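## Task

Lift the rear cooling block (the one farther from the handle) out of the drawer of cooler COLD and set it on deck slot D2 (D1 is the slot beside COLD, D2 the next one beyond). The block must lie flat within D2's locators, and each of its 4 loose tubes must finish in the bore it began in. Then close the drawer completely; COLD's lamp stays on while the drawer is open. The front block must remain flat in its spot with every tube in its bore, and plate P1 must stay on D1 just as it is. COLD is not fixed down: it must finish within a finger's width of its starting place, upright and barely rotated. Nothing counts if only the gripper is holding it in place. At the end, open the gripper and move the arm away.

## Robot and tools

Robot: one six-joint arm with a two-finger gripper and a single camera, cam_wrist (504x504 fisheye) on the hand. Joint order everywhere (rows and result lists): waist, shoulder, elbow, forearm roll, wrist pitch, wrist roll.

Frame: scene frame, origin on the table top beneath the arm base, +z up, +y to the left when facing along +x. The base may be slightly tilted. Reported hand positions are in metres and can be off, more so far from the base. The gripper's fingers point along its own +z and close along its y; end_effector_position is the point between closed pads (fingertips extend about 33 mm past it closed, 9 mm open, and move roughly 24 mm further out while closing, so keep that clearance above surfaces).

A ROW is 9 numbers, each in [-1, 1]: six joint values, then gripper position, gripper force_limit, gripper speed. The six joint values are scaled offsets, not poses: 1.0 equals 1.983 rad for waist and shoulder, 2.38 rad for elbow, 2.975 rad for the three wrist joints. The gripper values are absolute settings: position +1 fully open (140 mm), about -0.8 pads touching, -1 closes until blocked; force_limit -1/0/+1 gives about 14/60/107 N on parts up to 40 mm wide; speed -1/0/+1 gives about 30/140/250 mm/s.

execute_actions(actions): actions is a list of actions; each action is a list of up to 15 rows, one per control step of 1/30 s, and a short list repeats its final row to fill 15 steps (0.5 s). Joint offsets in every row of an action are measured from the angles the arm had when that action began (for a call's first action, the last angles reported in this scene), not from the previous row. An empty list just returns state and images. A malformed action, or a first action that would push a joint more than 0.010 rad outward past its stated range, rejects the whole call; later actions failing that check are rejected individually. Stated ranges (rad): waist ±3.491, shoulder ±3.140, elbow -1.187 to 4.328, forearm roll ±3.316, wrist pitch ±3.140, wrist roll ±3.927; true ends may differ by 0.010. Requests beyond a true end are clipped, and the result may say "joint sent to its limit" (its absence proves nothing).

move(target, speed, blocking): target is one row; its joint offsets are counted from the Joint positions in the latest result that listed them. speed is the top speed in rad/s of the joint with the longest way to go, 0.01 to 2, default 0.5. All joints finish their paths together, so the hand traces a curve; paths last 0.5 to 10 s and are cut off at 10 s. Gripper values are applied at the start. Moves do not slow for obstacles. The result adds a "move:" line: outcome (done, off_target, moving, held, fault), limits=held or limits=none, and the joint farthest from target. blocking=false returns after 0.5 s while motion continues; until a result shows it ended, other motion calls are refused, so use wait(0) or stop.

wait(seconds): 0 to 10 s; the arm keeps its last command, and it returns early if a running move ends. stop(): brakes a running move (needs room; fingers keep going). zoom_image(camera, region): camera "cam_wrist", region [x0, y0, x1, y1] in image pixels from the top-left, at most 504 by 504. finished_scene(scene): pass the current scene's number to end it for good; the result reports success and gives the next task. Replying with no tool call ends everything.

Motion limits: joint target speeds top out at 2.62 (waist, shoulder), 3.14 (elbow), 3.93 (wrist joints) rad/s, with 0.5 s to accelerate. Each step, targets stay within 0.805 / 0.966 / 1.21 rad of measured angles (same grouping), and if targets would put the hand over 70 mm from where it is, all are pulled back. So big motions span several actions; an unfinished motion may need re-commanding. "joint command not followed" means the clearance check altered targets (mount blocks and posts count as arm).

Result lines: end_effector_position and end_effector_quat_wxyz; Joint positions, Joint velocities, Joint targets (rad, rad/s); object_status (0 moving, 1 blocked while opening, 2 blocked while closing, i.e. gripping, 3 reached target or pads met); position_measured in nonlinear counts, 3 open to 230 closed; Flange force, an approximate outside force including held weight, noisy during acceleration, or "no reading". To grip, send position -1 and confirm status 2. Stopped fingers stay put until position changes by 0.01 or more; to squeeze harder, raise force_limit and switch position between -1 and -0.98.

Faults: a joint torque reaching its limit (139 N m for waist, shoulder, elbow; 34.8 for wrist joints, held weight included) or any outside force of 150 N freezes the arm 10 s and drops the rest of the call. The arm is stiff: commanding even slightly past a firm contact can trip this, and faster contact hits harder. MOTOR HOT warns of heating from holding loads; reaching the limit brakes the arm (OVER-TEMPERATURE FAULT).

Camera: calibration is given as OpenCV fisheye K, D, and T_world_to_cam (world to camera, metres), derived from joint readings, with small errors.

Avoid: dropping, slamming or shoving things, knocking anything off the table, moving COLD, spilling tubes. Parts may occasionally be tugged or pushed by outside disturbances. Move smoothly and efficiently.

Each tool is called after "Emit:" as a command line: name --argument value for each argument, lists and objects as JSON in quotes; but a table of rows of numbers goes row by row, as --pt "numbers of a row", without its own name.

## Session

Emit:
execute_actions --actions '[]'

Scene clock: 0.00 s.
end_effector_position=(+0.8663, +0.2497, +0.2527) position_measured=3 object_status=3 end_effector_quat_wxyz=(-0.026, +0.729, -0.682, -0.044)
Joint names: [waist, shoulder, elbow, forearm roll, wrist pitch, wrist roll]
Joint positions: [ 0.158  0.354  1.042 -0.291 -1.571 -0.244]
Joint velocities: [-0.     0.001  0.001  0.     0.     0.   ]
Flange force (N, the push that the arm receives, along the gripper's own x y z axes): no reading
Joint targets: [0.158 0.354 1.042 -0.291 -1.571 -0.244]

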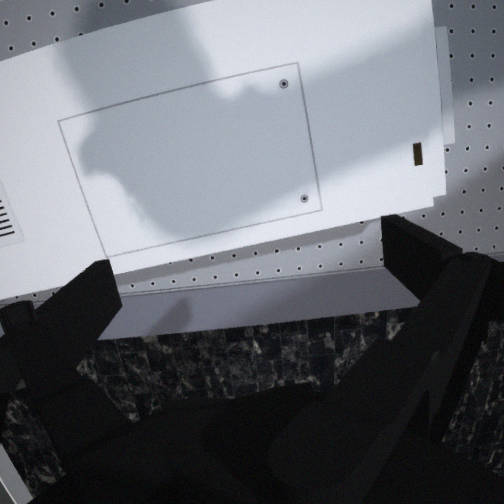

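Emit:
move --target '[0,-0.15,0,0,0,0,1,0,0]'

Emit:
move --target '[-0.2,0,0,0,0,0,1,0,0]'

Scene clock: 2.83 s.
end_effector_position=(+0.8671, +0.2966, +0.4857) position_measured=3 object_status=3 end_effector_quat_wxyz=(-0.152, +0.745, -0.649, +0.026)
Joint names: [waist, shoulder, elbow, forearm roll, wrist pitch, wrist roll]
Joint positions: [ 0.158  0.057  1.042 -0.291 -1.571 -0.244]
Joint velocities: [ 0.    -0.002  0.    -0.    -0.    -0.   ]
Flange force (N, the push that the arm receives, along the gripper's own x y z axes): no reading
Joint targets: [0.158 0.057 1.042 -0.291 -1.571 -0.244]
move: done; limits=none; farthest joint: the shoulder, 0.001 radians from its target (0.298 radians at the start)
camera_calibration (this result's frames):
cam_wrist: T_world_to_cam=[[-0.972673, 0.0316758, -0.230006, 0.946059], [-0.0755128, 0.893631, 0.442404, -0.404565], [0.219554, 0.447683, -0.866819, 0.282858], [0, 0, 0, 1]] pos_world=[0.827554, 0.204934, 0.641768]

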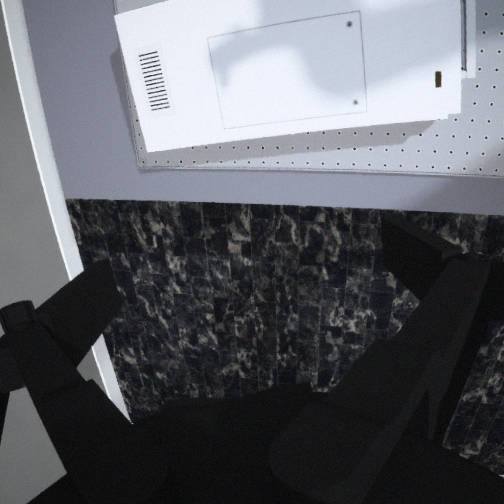

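Scene clock: 4.13 s.
end_effector_position=(+0.8920, +0.0832, +0.5602) position_measured=3 object_status=3 end_effector_quat_wxyz=(+0.105, -0.648, +0.735, -0.168)
Joint names: [waist, shoulder, elbow, forearm roll, wrist pitch, wrist roll]
Joint positions: [-0.238  0.057  1.042 -0.291 -1.571 -0.244]
Joint velocities: [-0.001 -0.001  0.    -0.    -0.     0.   ]
Flange force (N, the push that the arm receives, along the gripper's own x y z axes): no reading
Joint targets: [-0.239 0.057 1.042 -0.291 -1.571 -0.244]
move: done; limits=none; farthest joint: the waist, 0.000 radians from its target (0.397 radians at the start)
camera_calibration (this result's frames):
cam_wrist: T_world_to_cam=[[-0.889002, 0.247778, -0.385074, 0.988467], [0.162265, 0.956846, 0.241072, -0.349504], [0.428189, 0.15183, -0.890844, 0.28943], [0, 0, 0, 1]] pos_world=[0.811531, 0.0455576, 0.722725]

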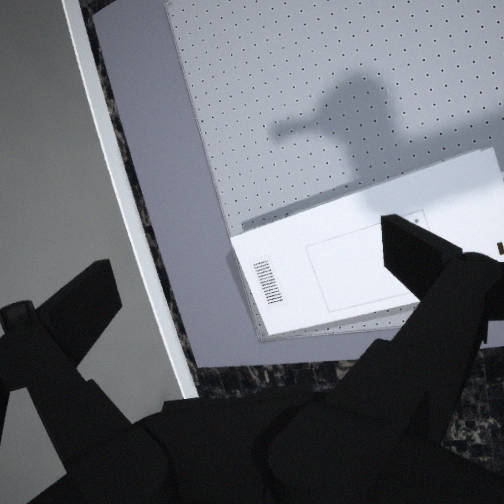

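Emit:
move --target '[0,-0.05,0,0,-0.25,0,1,0,0]' --speed 1

Scene clock: 7.80 s.
end_effector_position=(+0.6183, +0.0819, +0.6078) position_measured=3 object_status=3 end_effector_quat_wxyz=(-0.162, -0.643, +0.749, +0.012)
Joint names: [waist, shoulder, elbow, forearm roll, wrist pitch, wrist roll]
Joint positions: [-0.238 -0.042  1.042 -0.291 -2.315 -0.244]
Joint velocities: [ 0.    -0.    -0.002  0.    -0.001 -0.   ]
Flange force (N, the push that the arm receives, along the gripper's own x y z axes): no reading
Joint targets: [-0.238 -0.042 1.042 -0.291 -2.315 -0.244]
move: done; limits=none; farthest joint: the waist, 0.000 radians from its target (0.001 radians at the start)
camera_calibration (this result's frames):
cam_wrist: T_world_to_cam=[[-0.928907, 0.314594, 0.195352, 0.430163], [0.321621, 0.946858, 0.00450609, -0.269212], [-0.183553, 0.0670151, -0.980723, 0.889091], [0, 0, 0, 1]] pos_world=[0.649362, 0.0599964, 0.789132]

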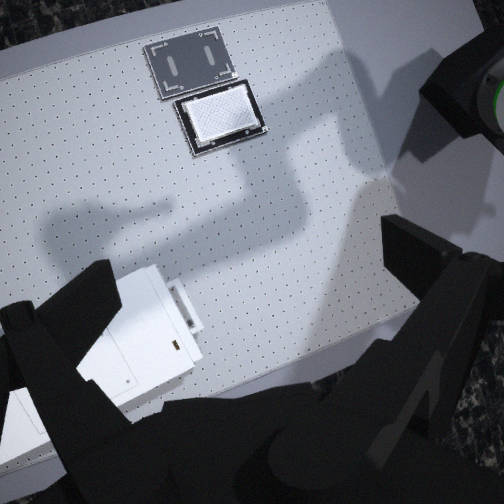

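Emit:
move --target '[0.263,-0.1246,-0.507,0.0545,0.442,0.0128,0,0,0]' --speed 1

Scene clock: 14.23 s.
end_effector_position=(+0.6215, +0.1606, +0.2000) position_measured=129 object_status=3 end_effector_quat_wxyz=(-0.000, +0.752, -0.659, +0.000)
Joint names: [waist, shoulder, elbow, forearm roll, wrist pitch, wrist roll]
Joint positions: [ 0.283 -0.289 -0.165 -0.129 -1.    -0.206]
Joint velocities: [ 0.001  0.    -0.002  0.     0.001 -0.   ]
Flange force (N, the push that the arm receives, along the gripper's own x y z axes): [0.9 1.6 -4.1]
Joint targets: [0.283 -0.289 -0.165 -0.129 -1.000 -0.206]
move: done; limits=none; farthest joint: the waist, 0.000 radians from its target (0.522 radians at the start)
camera_calibration (this result's frames):
cam_wrist: T_world_to_cam=[[-0.999864, 0.0160766, 0.00374514, 0.618403], [0.0164922, 0.963291, 0.267952, -0.208661], [0.000700094, 0.267977, -0.963425, 0.334197], [0, 0, 0, 1]] pos_world=[0.621526, 0.101503, 0.375569]

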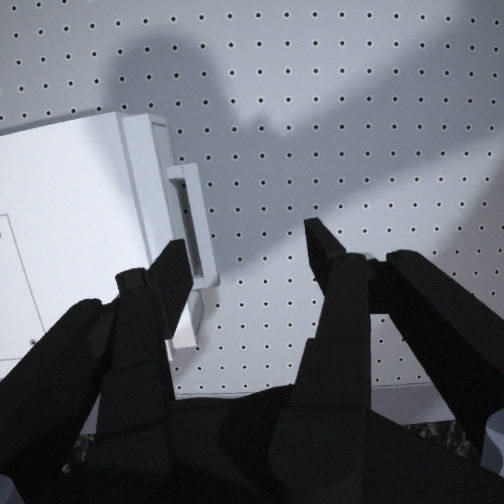

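Emit:
zoom_image --camera "cam_wrist" --region '[90,90,270,370]'

Region (90, 90, 270, 370) of cam_wrist's 504x504 image, scaled by 1.800, with more detail than that image has; it fills the left 324 columns of this view, and the rest is white.

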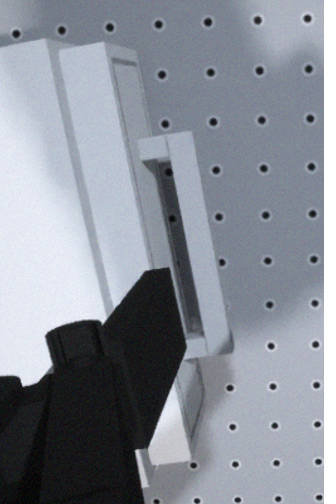

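Emit:
move --target '[0.0033,0.088,0.0216,-0.0032,0.0415,-0.518,1,0,0]' --speed 1.5

Scene clock: 20.83 s.
end_effector_position=(+0.6509, +0.1679, +0.1233) position_measured=3 object_status=3 end_effector_quat_wxyz=(+0.000, -0.074, +0.997, +0.001)
Joint names: [waist, shoulder, elbow, forearm roll, wrist pitch, wrist roll]
Joint positions: [ 0.29  -0.115 -0.114 -0.139 -0.877 -1.747]
Joint velocities: [ 0.     0.001 -0.    -0.     0.    -0.001]
Flange force (N, the push that the arm receives, along the gripper's own x y z axes): [3.1 -0.4 -5.1]
Joint targets: [0.290 -0.115 -0.114 -0.139 -0.877 -1.747]
move: done; limits=none; farthest joint: the waist, 0.000 radians from its target (0.006 radians at the start)
camera_calibration (this result's frames):
cam_wrist: T_world_to_cam=[[0.000125709, 0.999974, 0.00726472, -0.168568], [0.963336, -0.0020702, 0.268289, -0.649899], [0.268297, 0.00696464, -0.963311, 0.127978], [0, 0, 0, 1]] pos_world=[0.591757, 0.166327, 0.298868]

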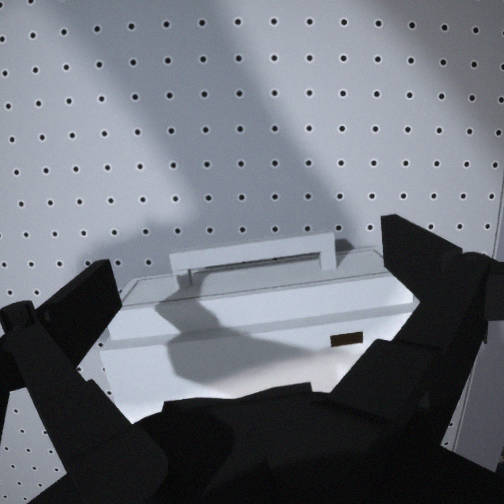

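Emit:
move --target '[0.003,0.0856,0.0164,-0.003,0.0435,-0.002,1,0,0]' --speed 0.3

Scene clock: 22.80 s.
end_effector_position=(+0.6659, +0.1671, +0.0402) position_measured=3 object_status=3 end_effector_quat_wxyz=(+0.000, -0.063, +0.998, -0.000)
Joint names: [waist, shoulder, elbow, forearm roll, wrist pitch, wrist roll]
Joint positions: [ 0.296  0.055 -0.074 -0.148 -0.747 -1.753]
Joint velocities: [ 0.     0.002 -0.001 -0.001  0.001  0.   ]
Flange force (N, the push that the arm receives, along the gripper's own x y z axes): [-0.2 -1.5 -4.4]
Joint targets: [0.296 0.055 -0.074 -0.148 -0.747 -1.753]
move: done; limits=none; farthest joint: the waist, 0.000 radians from its target (0.006 radians at the start)
camera_calibration (this result's frames):
cam_wrist: T_world_to_cam=[[0.021177, 0.999765, 0.00458203, -0.181034], [0.963077, -0.0216298, 0.268356, -0.638623], [0.268392, -0.00127011, -0.963309, 0.0451966], [0, 0, 0, 1]] pos_world=[0.606746, 0.167235, 0.215746]

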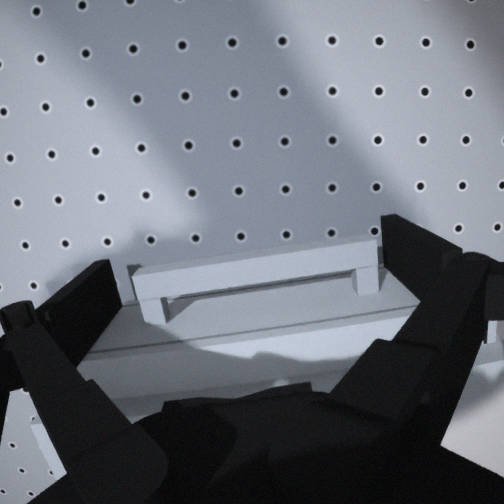

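Emit:
move --target '[0.0033,0,0,0,0,0,1,0,0]'

Emit:
move --target '[0,0,0,0,0,0,-1,0,-0.8]'

Scene clock: 24.03 s.
end_effector_position=(+0.6646, +0.1713, +0.0393) position_measured=3 object_status=3 end_effector_quat_wxyz=(-0.001, -0.066, +0.998, +0.002)
Joint names: [waist, shoulder, elbow, forearm roll, wrist pitch, wrist roll]
Joint positions: [ 0.302  0.055 -0.074 -0.148 -0.747 -1.753]
Joint velocities: [ 0.001 -0.     0.     0.001 -0.    -0.   ]
Flange force (N, the push that the arm receives, along the gripper's own x y z axes): [2.4 0.3 -5.5]
Joint targets: [0.302 0.055 -0.074 -0.148 -0.747 -1.753]
move: done; limits=none; farthest joint: the waist, 0.000 radians from its target (0.007 radians at the start)
camera_calibration (this result's frames):
cam_wrist: T_world_to_cam=[[0.0162574, 0.999835, 0.00813892, -0.182011], [0.963765, -0.0178375, 0.266156, -0.638004], [0.266258, 0.00351698, -0.963895, 0.0453275], [0, 0, 0, 1]] pos_world=[0.605776, 0.170441, 0.214981]

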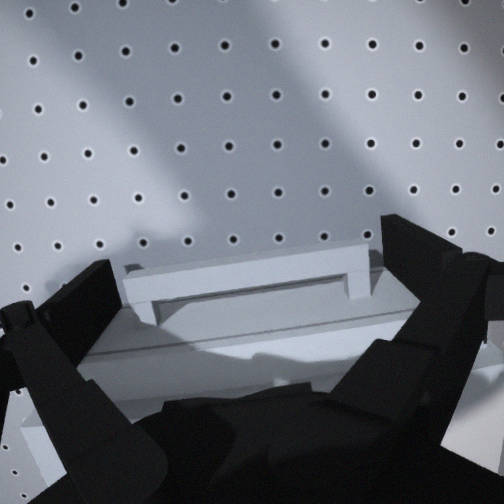

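Scene clock: 24.97 s.
end_effector_position=(+0.6645, +0.1713, +0.0393) position_measured=62 object_status=2 end_effector_quat_wxyz=(-0.001, -0.066, +0.998, +0.002)
Joint names: [waist, shoulder, elbow, forearm roll, wrist pitch, wrist roll]
Joint positions: [ 0.302  0.055 -0.074 -0.148 -0.747 -1.753]
Joint velocities: [ 0.     0.001  0.    -0.    -0.     0.   ]
Flange force (N, the push that the arm receives, along the gripper's own x y z axes): [6.9 2.0 -27.9]
Joint targets: [0.302 0.055 -0.074 -0.148 -0.747 -1.753]
move: done; limits=none; farthest joint: the waist, 0.000 radians from its target (0.000 radians at the start)
camera_calibration (this result's frames):
cam_wrist: T_world_to_cam=[[0.016255, 0.999835, 0.00811958, -0.182016], [0.963792, -0.0178296, 0.266059, -0.637999], [0.266159, 0.00350081, -0.963923, 0.0454139], [0, 0, 0, 1]] pos_world=[0.605769, 0.170452, 0.214998]

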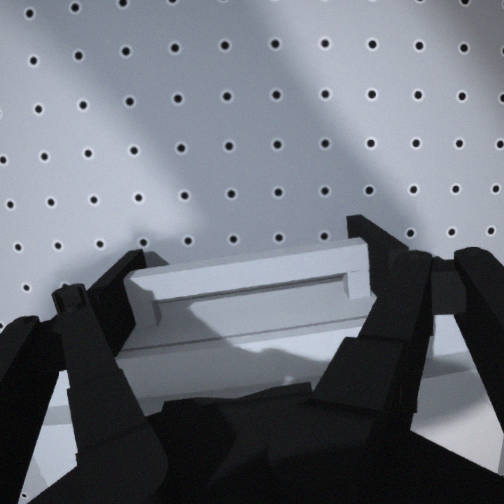

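Emit:
move --target '[0.0227,-0.0529,-0.083,0.0104,0.0336,-0.0168,-1,0,-0.8]' --speed 0.1

Scene clock: 30.10 s.
end_effector_position=(+0.6060, +0.1640, +0.0402) position_measured=62 object_status=2 end_effector_quat_wxyz=(+0.001, -0.066, +0.998, +0.002)
Joint names: [waist, shoulder, elbow, forearm roll, wrist pitch, wrist roll]
Joint positions: [ 0.347 -0.05  -0.272 -0.117 -0.647 -1.803]
Joint velocities: [-0.    -0.001 -0.003  0.001  0.    -0.   ]
Flange force (N, the push that the arm receives, along the gripper's own x y z axes): [-0.4 6.9 24.5]
Joint targets: [0.347 -0.050 -0.272 -0.117 -0.647 -1.803]
move: done; limits=none; farthest joint: the waist, 0.000 radians from its target (0.045 radians at the start)
camera_calibration (this result's frames):
cam_wrist: T_world_to_cam=[[0.0161254, 0.999835, 0.00840175, -0.173689], [0.963167, -0.0177887, 0.268316, -0.581658], [0.268421, 0.00376558, -0.963294, 0.0603852], [0, 0, 0, 1]] pos_world=[0.546826, 0.163086, 0.215696]

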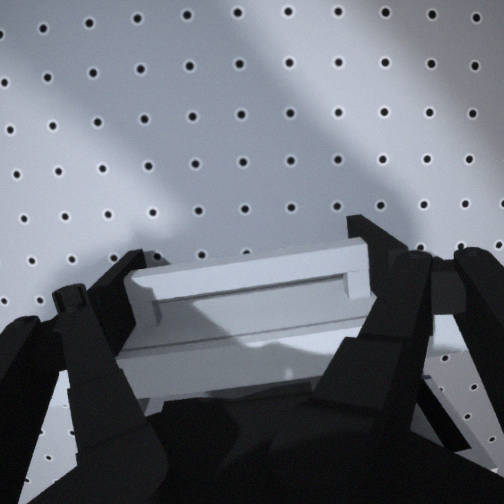

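Emit:
move --target '[0.0273,-0.0498,-0.0813,0.0175,0.0326,-0.0276,-1,0,-0.8]' --speed 0.1

Scene clock: 32.83 s.
end_effector_position=(+0.5463, +0.1544, +0.0394) position_measured=62 object_status=2 end_effector_quat_wxyz=(-0.000, -0.064, +0.998, +0.001)
Joint names: [waist, shoulder, elbow, forearm roll, wrist pitch, wrist roll]
Joint positions: [ 0.401 -0.149 -0.465 -0.065 -0.551 -1.885]
Joint velocities: [-0.    -0.    -0.003  0.002  0.    -0.   ]
Flange force (N, the push that the arm receives, along the gripper's own x y z axes): [-10.1 42.8 -23.3]
Joint targets: [0.401 -0.149 -0.465 -0.065 -0.550 -1.885]
move: done; limits=none; farthest joint: the wrist pitch, 0.001 radians from its target (0.097 radians at the start)
camera_calibration (this result's frames):
cam_wrist: T_world_to_cam=[[0.0189139, 0.999802, 0.00613357, -0.164592], [0.963457, -0.019865, 0.267126, -0.523941], [0.267195, 0.000857058, -0.963642, 0.0768824], [0, 0, 0, 1]] pos_world=[0.487365, 0.154085, 0.215055]

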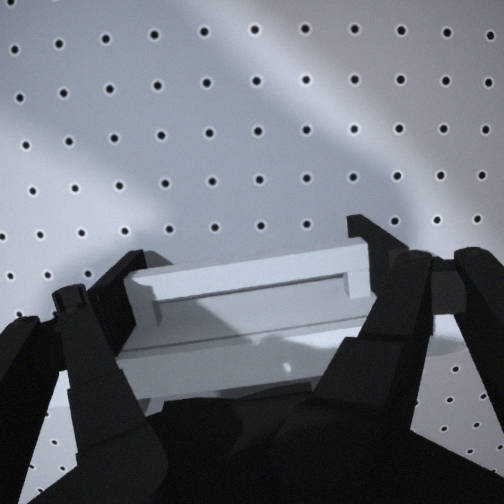

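Emit:
move --target '[0,0,0,0,0,0,1,0,0]'

Emit:
move --target '[-0.009,-0.1755,0.0336,0.0037,-0.144,0,1,0,0]' --speed 0.6

Emit:
move --target '[0,0,0,0,0,1,1,0,0]' --speed 2

Scene clock: 36.57 s.
end_effector_position=(+0.5463, +0.1544, +0.0394) position_measured=3 object_status=3 end_effector_quat_wxyz=(-0.000, -0.064, +0.998, +0.001)
Joint names: [waist, shoulder, elbow, forearm roll, wrist pitch, wrist roll]
Joint positions: [ 0.401 -0.149 -0.465 -0.065 -0.551 -1.885]
Joint velocities: [-0.    -0.001  0.001 -0.001  0.    -0.   ]
Flange force (N, the push that the arm receives, along the gripper's own x y z axes): [-0.9 -1.4 -5.2]
Joint targets: [0.401 -0.149 -0.465 -0.065 -0.551 -1.885]
move: done; limits=none; farthest joint: the waist, 0.000 radians from its target (0.000 radians at the start)
camera_calibration (this result's frames):
cam_wrist: T_world_to_cam=[[0.018833, 0.999804, 0.00607114, -0.164526], [0.963461, -0.0197705, 0.267119, -0.52396], [0.267186, 0.000818658, -0.963645, 0.0768817], [0, 0, 0, 1]] pos_world=[0.487371, 0.154072, 0.215045]

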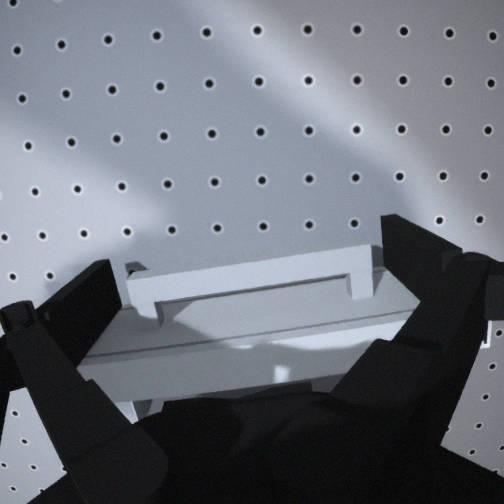

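Scene clock: 37.83 s.
end_effector_position=(+0.5471, +0.1562, +0.2188) position_measured=3 object_status=3 end_effector_quat_wxyz=(-0.000, -0.070, +0.998, +0.000)
Joint names: [waist, shoulder, elbow, forearm roll, wrist pitch, wrist roll]
Joint positions: [ 0.383 -0.497 -0.385 -0.054 -0.979 -1.885]
Joint velocities: [ 0.    -0.001  0.001  0.001 -0.001  0.   ]
Flange force (N, the push that the arm receives, along the gripper's own x y z axes): [3.3 -3.2 -4.4]
Joint targets: [0.383 -0.497 -0.385 -0.054 -0.979 -1.885]
move: done; limits=none; farthest joint: the shoulder, 0.001 radians from its target (0.349 radians at the start)
camera_calibration (this result's frames):
cam_wrist: T_world_to_cam=[[0.00732877, 0.99996, 0.00522245, -0.161014], [0.963548, -0.00845846, 0.267402, -0.574428], [0.267435, 0.00307236, -0.963571, 0.249], [0, 0, 0, 1]] pos_world=[0.488077, 0.155384, 0.394373]

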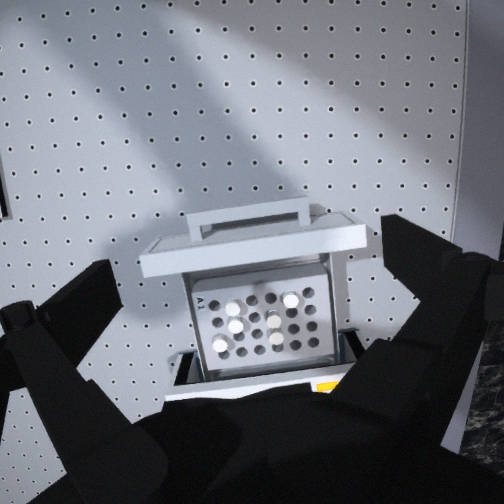

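Scene clock: 40.17 s.
end_effector_position=(+0.5471, +0.1562, +0.2188) position_measured=3 object_status=3 end_effector_quat_wxyz=(-0.000, +1.000, -0.013, -0.000)
Joint names: [waist, shoulder, elbow, forearm roll, wrist pitch, wrist roll]
Joint positions: [ 0.383 -0.497 -0.385 -0.054 -0.979  1.09 ]
Joint velocities: [-0.     0.    -0.001 -0.001 -0.     0.001]
Flange force (N, the push that the arm receives, along the gripper's own x y z axes): [-1.7 1.4 -4.5]
Joint targets: [0.383 -0.497 -0.385 -0.054 -0.979 1.090]
move: done; limits=none; farthest joint: the waist, 0.000 radians from its target (0.000 radians at the start)
camera_calibration (this result's frames):
cam_wrist: T_world_to_cam=[[-0.173153, -0.984886, 0.00410636, 0.248032], [-0.948752, 0.167917, 0.267718, 0.444132], [-0.264361, 0.0424604, -0.963489, 0.533787], [0, 0, 0, 1]] pos_world=[0.605431, 0.147041, 0.394377]

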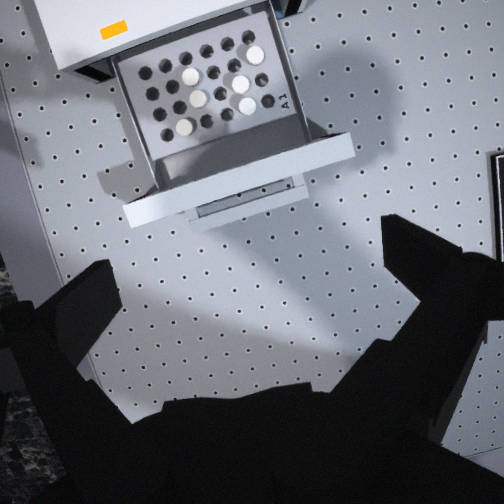

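Emit:
move --target '[0,0,0,0,0,-1,1,0,0]' --speed 2

Emit:
move --target '[0.0106,0.1752,-0.0336,-0.0037,0.144,0,1,0,0]' --speed 0.5

Emit:
move --target '[0,0,0,0,0,0,-1,-0.8,-0.8]'

Emit:
move --target '[0.0368,-0.0514,-0.0845,0.034,0.0336,-0.0484,-1,-0.8,-0.8]' --speed 0.1

Scene clock: 45.67 s.
end_effector_position=(+0.5471, +0.1562, +0.2188) position_measured=3 object_status=3 end_effector_quat_wxyz=(-0.000, -0.070, +0.998, +0.000)
Joint names: [waist, shoulder, elbow, forearm roll, wrist pitch, wrist roll]
Joint positions: [ 0.383 -0.497 -0.385 -0.054 -0.979 -1.885]
Joint velocities: [ 0.     0.    -0.    -0.    -0.    -0.001]
Flange force (N, the push that the arm receives, along the gripper's own x y z axes): [3.8 -0.7 -2.5]
Joint targets: [0.383 -0.497 -0.385 -0.054 -0.979 -1.885]
move: done; limits=none; farthest joint: the waist, 0.000 radians from its target (0.000 radians at the start)
camera_calibration (this result's frames):
cam_wrist: T_world_to_cam=[[0.00732783, 0.99996, 0.00522162, -0.161013], [0.963546, -0.00845736, 0.26741, -0.574434], [0.267443, 0.00307173, -0.963569, 0.248996], [0, 0, 0, 1]] pos_world=[0.488081, 0.155384, 0.394375]

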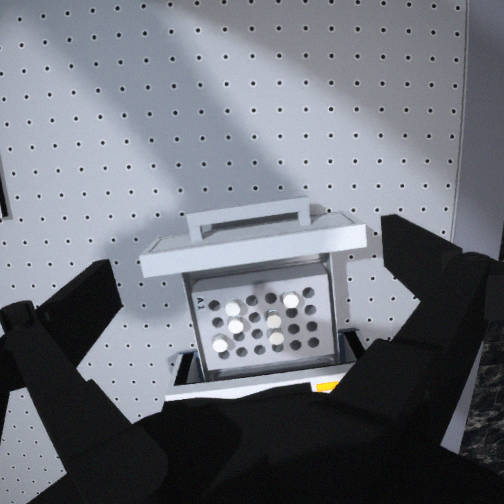

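Scene clock: 47.03 s.
end_effector_position=(+0.5459, +0.1562, +0.0394) position_measured=3 object_status=3 end_effector_quat_wxyz=(-0.000, -0.066, +0.998, +0.002)
Joint names: [waist, shoulder, elbow, forearm roll, wrist pitch, wrist roll]
Joint positions: [ 0.404 -0.149 -0.465 -0.065 -0.551 -1.885]
Joint velocities: [ 0.001  0.001 -0.    -0.     0.001  0.   ]
Flange force (N, the push that the arm receives, along the gripper's own x y z axes): [0.4 -1.1 -5.5]
Joint targets: [0.404 -0.149 -0.465 -0.065 -0.550 -1.885]
move: done; limits=none; farthest joint: the waist, 0.000 radians from its target (0.021 radians at the start)
camera_calibration (this result's frames):
cam_wrist: T_world_to_cam=[[0.0164239, 0.999832, 0.00810936, -0.165134], [0.963648, -0.0179916, 0.266569, -0.523859], [0.26667, 0.00343646, -0.963782, 0.0768301], [0, 0, 0, 1]] pos_world=[0.487039, 0.155417, 0.215031]

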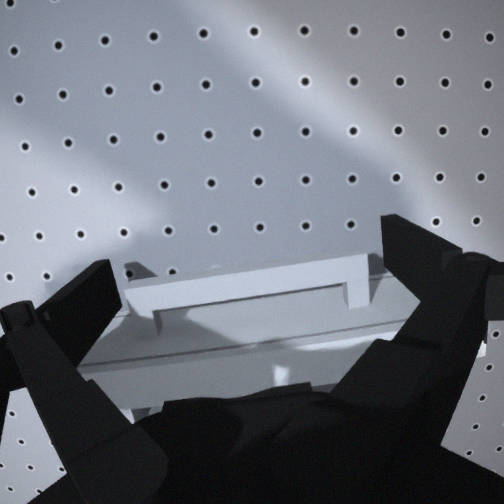

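Scene clock: 47.93 s.
end_effector_position=(+0.5459, +0.1562, +0.0394) position_measured=59 object_status=2 end_effector_quat_wxyz=(-0.000, -0.066, +0.998, +0.002)
Joint names: [waist, shoulder, elbow, forearm roll, wrist pitch, wrist roll]
Joint positions: [ 0.404 -0.149 -0.465 -0.065 -0.551 -1.885]
Joint velocities: [-0.    -0.    -0.     0.001  0.    -0.   ]
Flange force (N, the push that the arm receives, along the gripper's own x y z axes): [0.3 -20.5 -17.7]
Joint targets: [0.404 -0.149 -0.465 -0.065 -0.551 -1.885]
move: done; limits=none; farthest joint: the waist, 0.000 radians from its target (0.000 radians at the start)
camera_calibration (this result's frames):
cam_wrist: T_world_to_cam=[[0.0164785, 0.999832, 0.00801795, -0.165092], [0.96367, -0.0180195, 0.266487, -0.523812], [0.266587, 0.00333535, -0.963805, 0.076882], [0, 0, 0, 1]] pos_world=[0.487006, 0.155369, 0.215012]

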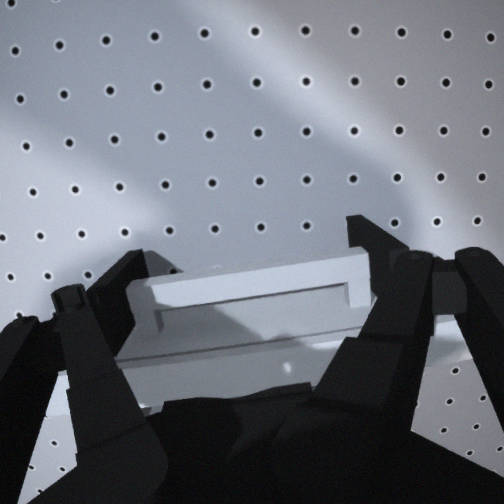

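Scene clock: 50.30 s.
end_effector_position=(+0.4868, +0.1475, +0.0393) position_measured=60 object_status=2 end_effector_quat_wxyz=(-0.000, -0.065, +0.998, +0.001)
Joint names: [waist, shoulder, elbow, forearm roll, wrist pitch, wrist roll]
Joint positions: [ 0.477 -0.251 -0.666  0.037 -0.451 -2.029]
Joint velocities: [ 0.001 -0.001 -0.002  0.001  0.    -0.001]
Flange force (N, the push that the arm receives, along the gripper's own x y z axes): no reading
Joint targets: [0.477 -0.251 -0.666 0.037 -0.451 -2.029]
move: done; limits=none; farthest joint: the waist, 0.000 radians from its target (0.073 radians at the start)
camera_calibration (this result's frames):
cam_wrist: T_world_to_cam=[[0.0168961, 0.99984, 0.00581605, -0.155558], [0.963419, -0.0178361, 0.267404, -0.466969], [0.267465, 0.00108522, -0.963567, 0.092457], [0, 0, 0, 1]] pos_world=[0.427786, 0.147104, 0.214863]

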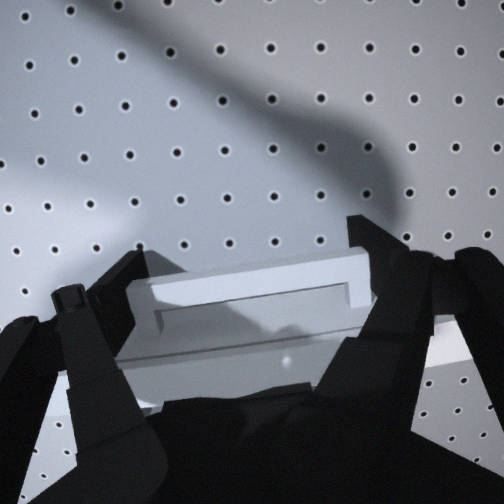

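Emit:
move --target '[0.0214,-0.027,-0.0447,0.0262,0.0165,-0.0356,-1,-0.8,-0.8]' --speed 0.08

Emit:
move --target '[0.0113,-0.0137,-0.0228,0.0158,0.0083,-0.021,-1,-0.8,-0.8]' --speed 0.05

Emit:
move --target '[0,0,0,0,0,0,1,0,0]'

Scene clock: 52.70 s.
end_effector_position=(+0.4572, +0.1430, +0.0395) position_measured=60 object_status=2 end_effector_quat_wxyz=(-0.000, -0.065, +0.998, -0.000)
Joint names: [waist, shoulder, elbow, forearm roll, wrist pitch, wrist roll]
Joint positions: [ 0.52  -0.305 -0.773  0.114 -0.402 -2.135]
Joint velocities: [ 0.    -0.002 -0.001 -0.     0.001 -0.001]
Flange force (N, the push that the arm receives, along the gripper's own x y z axes): no reading
Joint targets: [0.520 -0.305 -0.773 0.115 -0.402 -2.135]
move: done; limits=none; farthest joint: the waist, 0.000 radians from its target (0.042 radians at the start)
camera_calibration (this result's frames):
cam_wrist: T_world_to_cam=[[0.0178659, 0.999831, 0.00439491, -0.150937], [0.963367, -0.0183904, 0.267554, -0.438547], [0.267589, -0.000546183, -0.963533, 0.100766], [0, 0, 0, 1]] pos_world=[0.398215, 0.142901, 0.215089]

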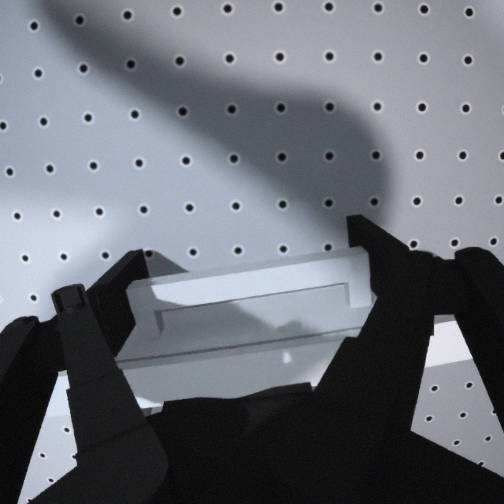

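Scene clock: 54.27 s.
end_effector_position=(+0.4428, +0.1412, +0.0396) position_measured=60 object_status=2 end_effector_quat_wxyz=(+0.000, -0.065, +0.998, -0.000)
Joint names: [waist, shoulder, elbow, forearm roll, wrist pitch, wrist roll]
Joint positions: [ 0.542 -0.332 -0.827  0.161 -0.377 -2.197]
Joint velocities: [-0.    -0.001 -0.001 -0.     0.    -0.001]
Flange force (N, the push that the arm receives, along the gripper's own x y z axes): no reading
Joint targets: [0.542 -0.332 -0.827 0.161 -0.377 -2.197]
move: done; limits=none; farthest joint: the shoulder, 0.001 radians from its target (0.028 radians at the start)
camera_calibration (this result's frames):
cam_wrist: T_world_to_cam=[[0.0183662, 0.99982, 0.00469167, -0.149177], [0.963221, -0.0189517, 0.268043, -0.424587], [0.268083, -0.000403803, -0.963396, 0.104484], [0, 0, 0, 1]] pos_world=[0.383701, 0.141146, 0.215167]

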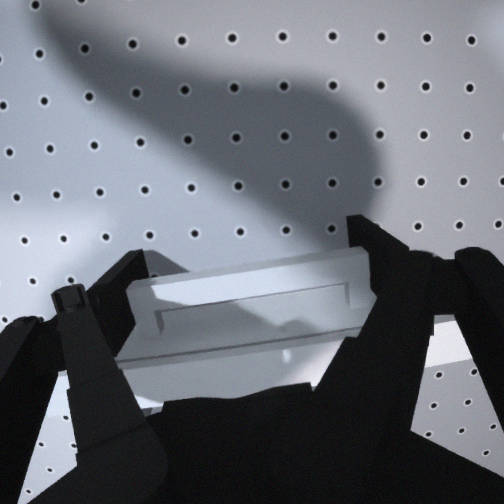

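Scene clock: 54.77 s.
end_effector_position=(+0.4428, +0.1412, +0.0396) position_measured=3 object_status=3 end_effector_quat_wxyz=(+0.000, -0.065, +0.998, -0.000)
Joint names: [waist, shoulder, elbow, forearm roll, wrist pitch, wrist roll]
Joint positions: [ 0.542 -0.332 -0.827  0.162 -0.377 -2.197]
Joint velocities: [ 0.     0.001 -0.    -0.001 -0.     0.   ]
Flange force (N, the push that the arm receives, along the gripper's own x y z axes): no reading
Joint targets: [0.542 -0.332 -0.827 0.161 -0.377 -2.197]
move: done; limits=none; farthest joint: the forearm roll, 0.001 radians from its target (0.000 radians at the start)
camera_calibration (this result's frames):
cam_wrist: T_world_to_cam=[[0.0183221, 0.999821, 0.00466696, -0.149145], [0.963222, -0.0189026, 0.268042, -0.42459], [0.268082, -0.000415769, -0.963396, 0.104488], [0, 0, 0, 1]] pos_world=[0.383696, 0.141136, 0.215168]

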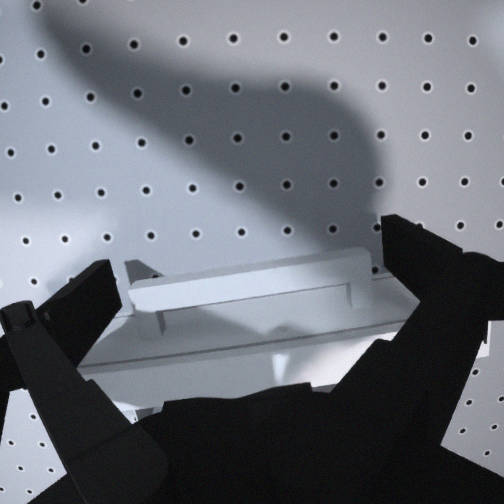

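Emit:
move --target '[0,-0.2017,0,0,-0.1345,0,1,0,0]'

Emit:
move --target '[-0.1306,0.2234,0.278,-0.0978,-0.075,0.1412,1,0,0]' --speed 0.8

Scene clock: 56.83 s.
end_effector_position=(+0.4409, +0.1075, +0.1672) position_measured=3 object_status=3 end_effector_quat_wxyz=(+0.015, -0.047, +0.999, -0.022)
Joint names: [waist, shoulder, elbow, forearm roll, wrist pitch, wrist roll]
Joint positions: [ 0.542 -0.732 -0.827  0.162 -0.777 -2.197]
Joint velocities: [ 0.    -0.001  0.001  0.    -0.001  0.   ]
Flange force (N, the push that the arm receives, along the gripper's own x y z axes): no reading
Joint targets: [0.542 -0.732 -0.827 0.162 -0.777 -2.197]
move: done; limits=none; farthest joint: the waist, 0.000 radians from its target (0.000 radians at the start)
camera_calibration (this result's frames):
cam_wrist: T_world_to_cam=[[0.0536807, 0.997886, -0.036621, -0.124477], [0.952815, -0.0402144, 0.300875, -0.456225], [0.298767, -0.0510442, -0.95296, 0.218079], [0, 0, 0, 1]] pos_world=[0.376225, 0.116999, 0.340529]

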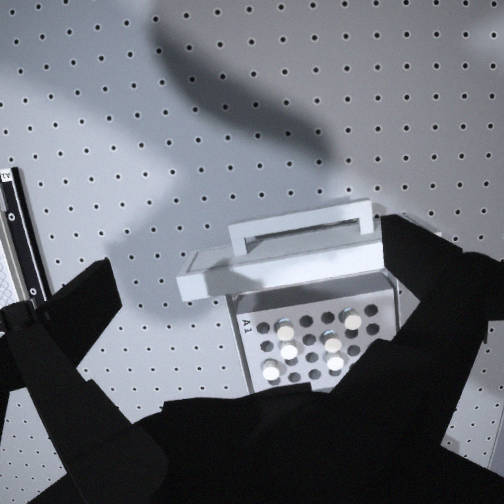

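Scene clock: 58.23 s.
end_effector_position=(+0.6211, +0.1605, +0.1995) position_measured=3 object_status=3 end_effector_quat_wxyz=(-0.000, -0.066, +0.998, +0.000)
Joint names: [waist, shoulder, elbow, forearm roll, wrist pitch, wrist roll]
Joint positions: [ 0.283 -0.289 -0.165 -0.129 -1.    -1.777]
Joint velocities: [-0.001  0.001  0.003 -0.    -0.     0.001]
Flange force (N, the push that the arm receives, along the gripper's own x y z axes): [-1.1 -2.6 -3.0]
Joint targets: [0.283 -0.289 -0.165 -0.129 -1.000 -1.777]
move: done; limits=none; farthest joint: the waist, 0.000 radians from its target (0.259 radians at the start)
camera_calibration (this result's frames):
cam_wrist: T_world_to_cam=[[0.0166818, 0.999849, 0.00494678, -0.171488], [0.963411, -0.0173972, 0.267463, -0.639042], [0.267508, 0.000304017, -0.963555, 0.211004], [0, 0, 0, 1]] pos_world=[0.562076, 0.160281, 0.375082]

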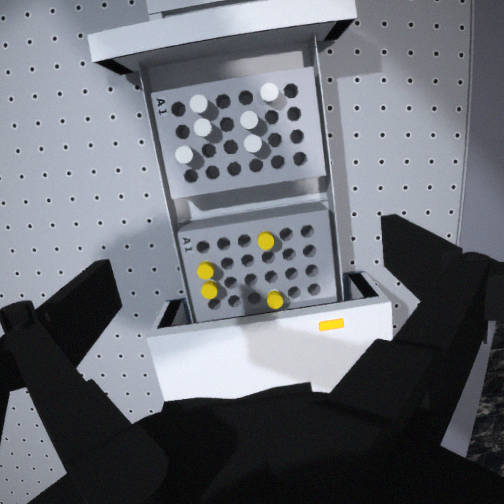

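Emit:
move --target '[0.0943,-0.1394,-0.1868,0.0497,0.0598,-0.0763,-0.7,0,0]' --speed 0.7

Emit:
move --target '[0,0.06,-0.0076,0,0.046,0,-0.7,0,0]' --speed 0.3

Scene clock: 81.27 s.
end_effector_position=(+0.4901, +0.1441, +0.1711) position_measured=217 object_status=3 end_effector_quat_wxyz=(-0.000, -0.065, +0.998, -0.001)
Joint names: [waist, shoulder, elbow, forearm roll, wrist pitch, wrist roll]
Joint positions: [ 0.47  -0.565 -0.61   0.018 -0.822 -2.004]
Joint velocities: [ 0.    -0.002 -0.     0.     0.    -0.001]
Flange force (N, the push that the arm receives, along the gripper's own x y z axes): no reading
Joint targets: [0.470 -0.565 -0.610 0.018 -0.822 -2.004]
move: done; limits=none; farthest joint: the waist, 0.000 radians from its target (0.187 radians at the start)
camera_calibration (this result's frames):
cam_wrist: T_world_to_cam=[[0.0179422, 0.999834, 0.00325568, -0.153074], [0.963382, -0.0181591, 0.267516, -0.505389], [0.26753, -0.00166335, -0.963548, 0.218971], [0, 0, 0, 1]] pos_world=[0.431048, 0.144236, 0.346687]

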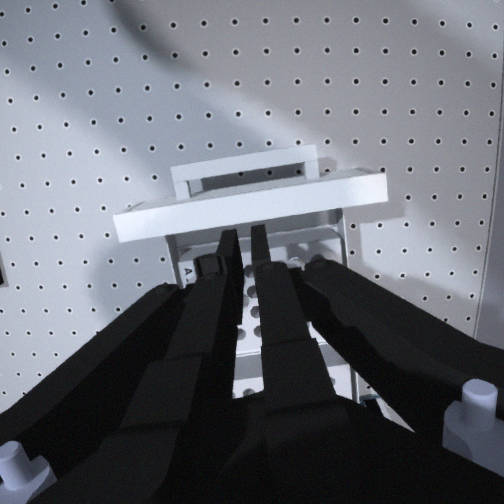

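Scene clock: 82.17 s.
end_effector_position=(+0.4936, +0.1478, +0.1210) position_measured=217 object_status=3 end_effector_quat_wxyz=(-0.001, -0.066, +0.998, +0.000)
Joint names: [waist, shoulder, elbow, forearm roll, wrist pitch, wrist roll]
Joint positions: [ 0.47  -0.446 -0.628  0.018 -0.685 -2.004]
Joint velocities: [-0.     0.001 -0.001 -0.001  0.001 -0.001]
Flange force (N, the push that the arm receives, along the gripper's own x y z axes): [-0.5 -3.4 -4.9]
Joint targets: [0.470 -0.446 -0.628 0.018 -0.685 -2.004]
move: done; limits=none; farthest joint: the waist, 0.000 radians from its target (0.000 radians at the start)
camera_calibration (this result's frames):
cam_wrist: T_world_to_cam=[[0.0161796, 0.999858, 0.00467713, -0.15596], [0.96371, -0.0168409, 0.266421, -0.495589], [0.266462, 0.000196802, -0.963845, 0.170034], [0, 0, 0, 1]] pos_world=[0.43482, 0.147559, 0.296651]

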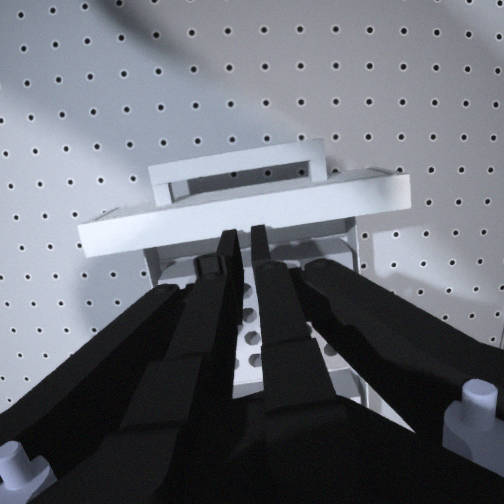

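Emit:
move --target '[-0.0056,0.0076,0.0098,-0.0047,-0.0026,0.007,-0.7,0,0]' --speed 0.2

Emit:
move --target '[0,0.035,-0.0042,0,0.027,0,-0.7,0,0]' --speed 0.1

Scene clock: 83.73 s.
end_effector_position=(+0.5002, +0.1492, +0.1214) position_measured=217 object_status=3 end_effector_quat_wxyz=(-0.001, -0.067, +0.998, +0.001)
Joint names: [waist, shoulder, elbow, forearm roll, wrist pitch, wrist roll]
Joint positions: [ 0.459 -0.431 -0.605  0.005 -0.693 -1.983]
Joint velocities: [-0.     0.     0.001 -0.    -0.     0.001]
Flange force (N, the push that the arm receives, along the gripper's own x y z axes): [1.4 1.5 -3.9]
Joint targets: [0.459 -0.431 -0.605 0.005 -0.693 -1.983]
move: done; limits=none; farthest joint: the forearm roll, 0.001 radians from its target (0.014 radians at the start)
camera_calibration (this result's frames):
cam_wrist: T_world_to_cam=[[0.0146827, 0.999873, 0.00625533, -0.156902], [0.963875, -0.0158175, 0.265884, -0.502127], [0.26595, 0.00212545, -0.963985, 0.16866], [0, 0, 0, 1]] pos_world=[0.441437, 0.148581, 0.297075]

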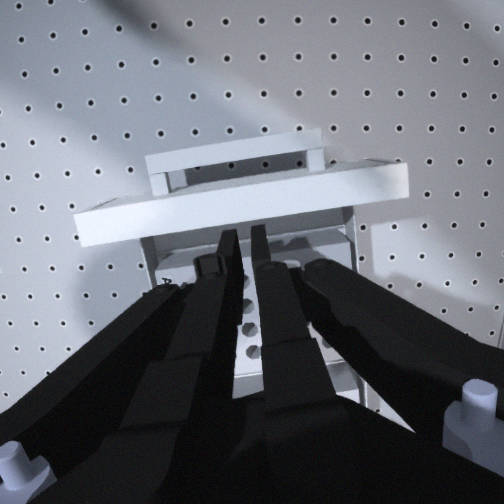

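Scene clock: 84.90 s.
end_effector_position=(+0.5004, +0.1496, +0.0920) position_measured=217 object_status=3 end_effector_quat_wxyz=(-0.000, -0.067, +0.998, +0.001)
Joint names: [waist, shoulder, elbow, forearm roll, wrist pitch, wrist roll]
Joint positions: [ 0.459 -0.362 -0.615  0.005 -0.613 -1.983]
Joint velocities: [-0.     0.001 -0.001 -0.001  0.001 -0.001]
Flange force (N, the push that the arm receives, along the gripper's own x y z axes): [2.8 -1.1 -36.4]
Joint targets: [0.459 -0.362 -0.615 0.005 -0.613 -1.983]
move: done; limits=none; farthest joint: the waist, 0.000 radians from its target (0.000 radians at the start)
camera_calibration (this result's frames):
cam_wrist: T_world_to_cam=[[0.0144995, 0.99987, 0.00701939, -0.157104], [0.963695, -0.015846, 0.266533, -0.49446], [0.26661, 0.00289996, -0.9638, 0.139838], [0, 0, 0, 1]] pos_world=[0.441505, 0.148843, 0.267668]

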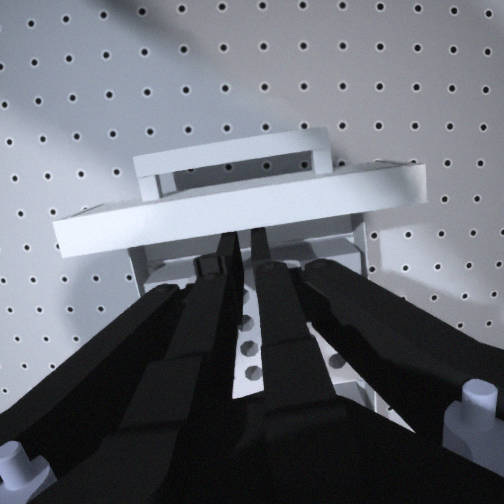

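Emit:
move --target '[0,-0.006,0.0008,0,-0.0047,0,-0.7,0,0]' --speed 0.1

Emit:
move --target '[0.0135,-0.019,-0.0245,0.011,0.0066,-0.016,-0.7,0,0]' --speed 0.04

Emit:
move --target '[0.0096,-0.0127,-0.0163,0.008,0.0044,-0.0115,-0.7,0,0]' --speed 0.04

Scene clock: 86.80 s.
end_effector_position=(+0.5005, +0.1496, +0.0970) position_measured=217 object_status=3 end_effector_quat_wxyz=(-0.001, -0.067, +0.998, +0.001)
Joint names: [waist, shoulder, elbow, forearm roll, wrist pitch, wrist roll]
Joint positions: [ 0.459 -0.374 -0.613  0.005 -0.627 -1.983]
Joint velocities: [-0.    -0.002  0.001  0.002 -0.001 -0.   ]
Flange force (N, the push that the arm receives, along the gripper's own x y z axes): [2.0 -3.1 -5.9]
Joint targets: [0.459 -0.374 -0.613 0.005 -0.627 -1.983]
move: done; limits=none; farthest joint: the waist, 0.000 radians from its target (0.000 radians at the start)
camera_calibration (this result's frames):
cam_wrist: T_world_to_cam=[[0.0145096, 0.999871, 0.00684033, -0.157161], [0.963759, -0.0158074, 0.266306, -0.495908], [0.26638, 0.00272845, -0.963864, 0.144779], [0, 0, 0, 1]] pos_world=[0.44165, 0.148906, 0.272686]

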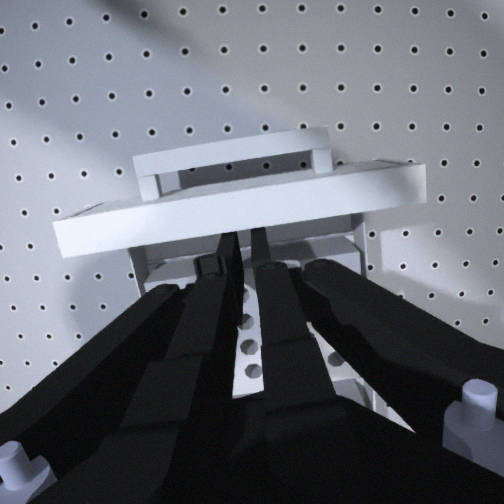

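Scene clock: 88.53 s.
end_effector_position=(+0.4834, +0.1469, +0.0969) position_measured=217 object_status=3 end_effector_quat_wxyz=(-0.000, -0.067, +0.998, +0.000)
Joint names: [waist, shoulder, elbow, forearm roll, wrist pitch, wrist roll]
Joint positions: [ 0.486 -0.411 -0.671  0.037 -0.607 -2.031]
Joint velocities: [ 0.001 -0.001 -0.002  0.001  0.    -0.001]
Flange force (N, the push that the arm receives, along the gripper's own x y z axes): no reading
Joint targets: [0.486 -0.411 -0.671 0.037 -0.607 -2.031]
move: done; limits=none; farthest joint: the forearm roll, 0.001 radians from its target (0.033 radians at the start)
camera_calibration (this result's frames):
cam_wrist: T_world_to_cam=[[0.0147646, 0.999876, 0.00555316, -0.154193], [0.963676, -0.0157108, 0.266611, -0.479521], [0.266665, 0.00141504, -0.963788, 0.149245], [0, 0, 0, 1]] pos_world=[0.424581, 0.146429, 0.272542]

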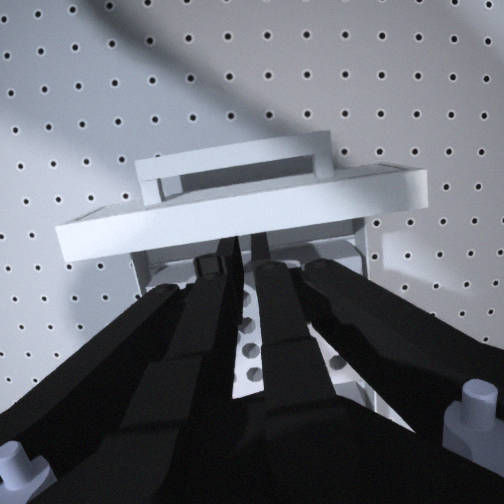

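Scene clock: 89.80 s.
end_effector_position=(+0.4724, +0.1454, +0.0967) position_measured=217 object_status=3 end_effector_quat_wxyz=(-0.000, -0.067, +0.998, +0.000)
Joint names: [waist, shoulder, elbow, forearm roll, wrist pitch, wrist roll]
Joint positions: [ 0.505 -0.436 -0.71   0.061 -0.594 -2.065]
Joint velocities: [ 0.001 -0.001 -0.001 -0.001  0.    -0.001]
Flange force (N, the push that the arm receives, along the gripper's own x y z axes): no reading
Joint targets: [0.505 -0.436 -0.710 0.061 -0.594 -2.065]
move: done; limits=none; farthest joint: the waist, 0.000 radians from its target (0.019 radians at the start)
camera_calibration (this result's frames):
cam_wrist: T_world_to_cam=[[0.0144551, 0.999881, 0.00530105, -0.152341], [0.963501, -0.0153461, 0.267265, -0.468901], [0.267314, 0.00124423, -0.963609, 0.151661], [0, 0, 0, 1]] pos_world=[0.413448, 0.144939, 0.27227]

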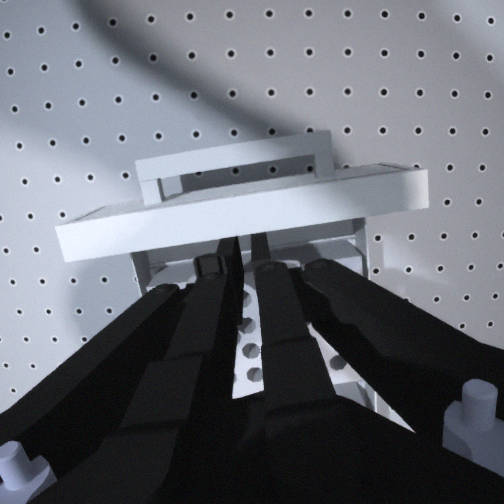

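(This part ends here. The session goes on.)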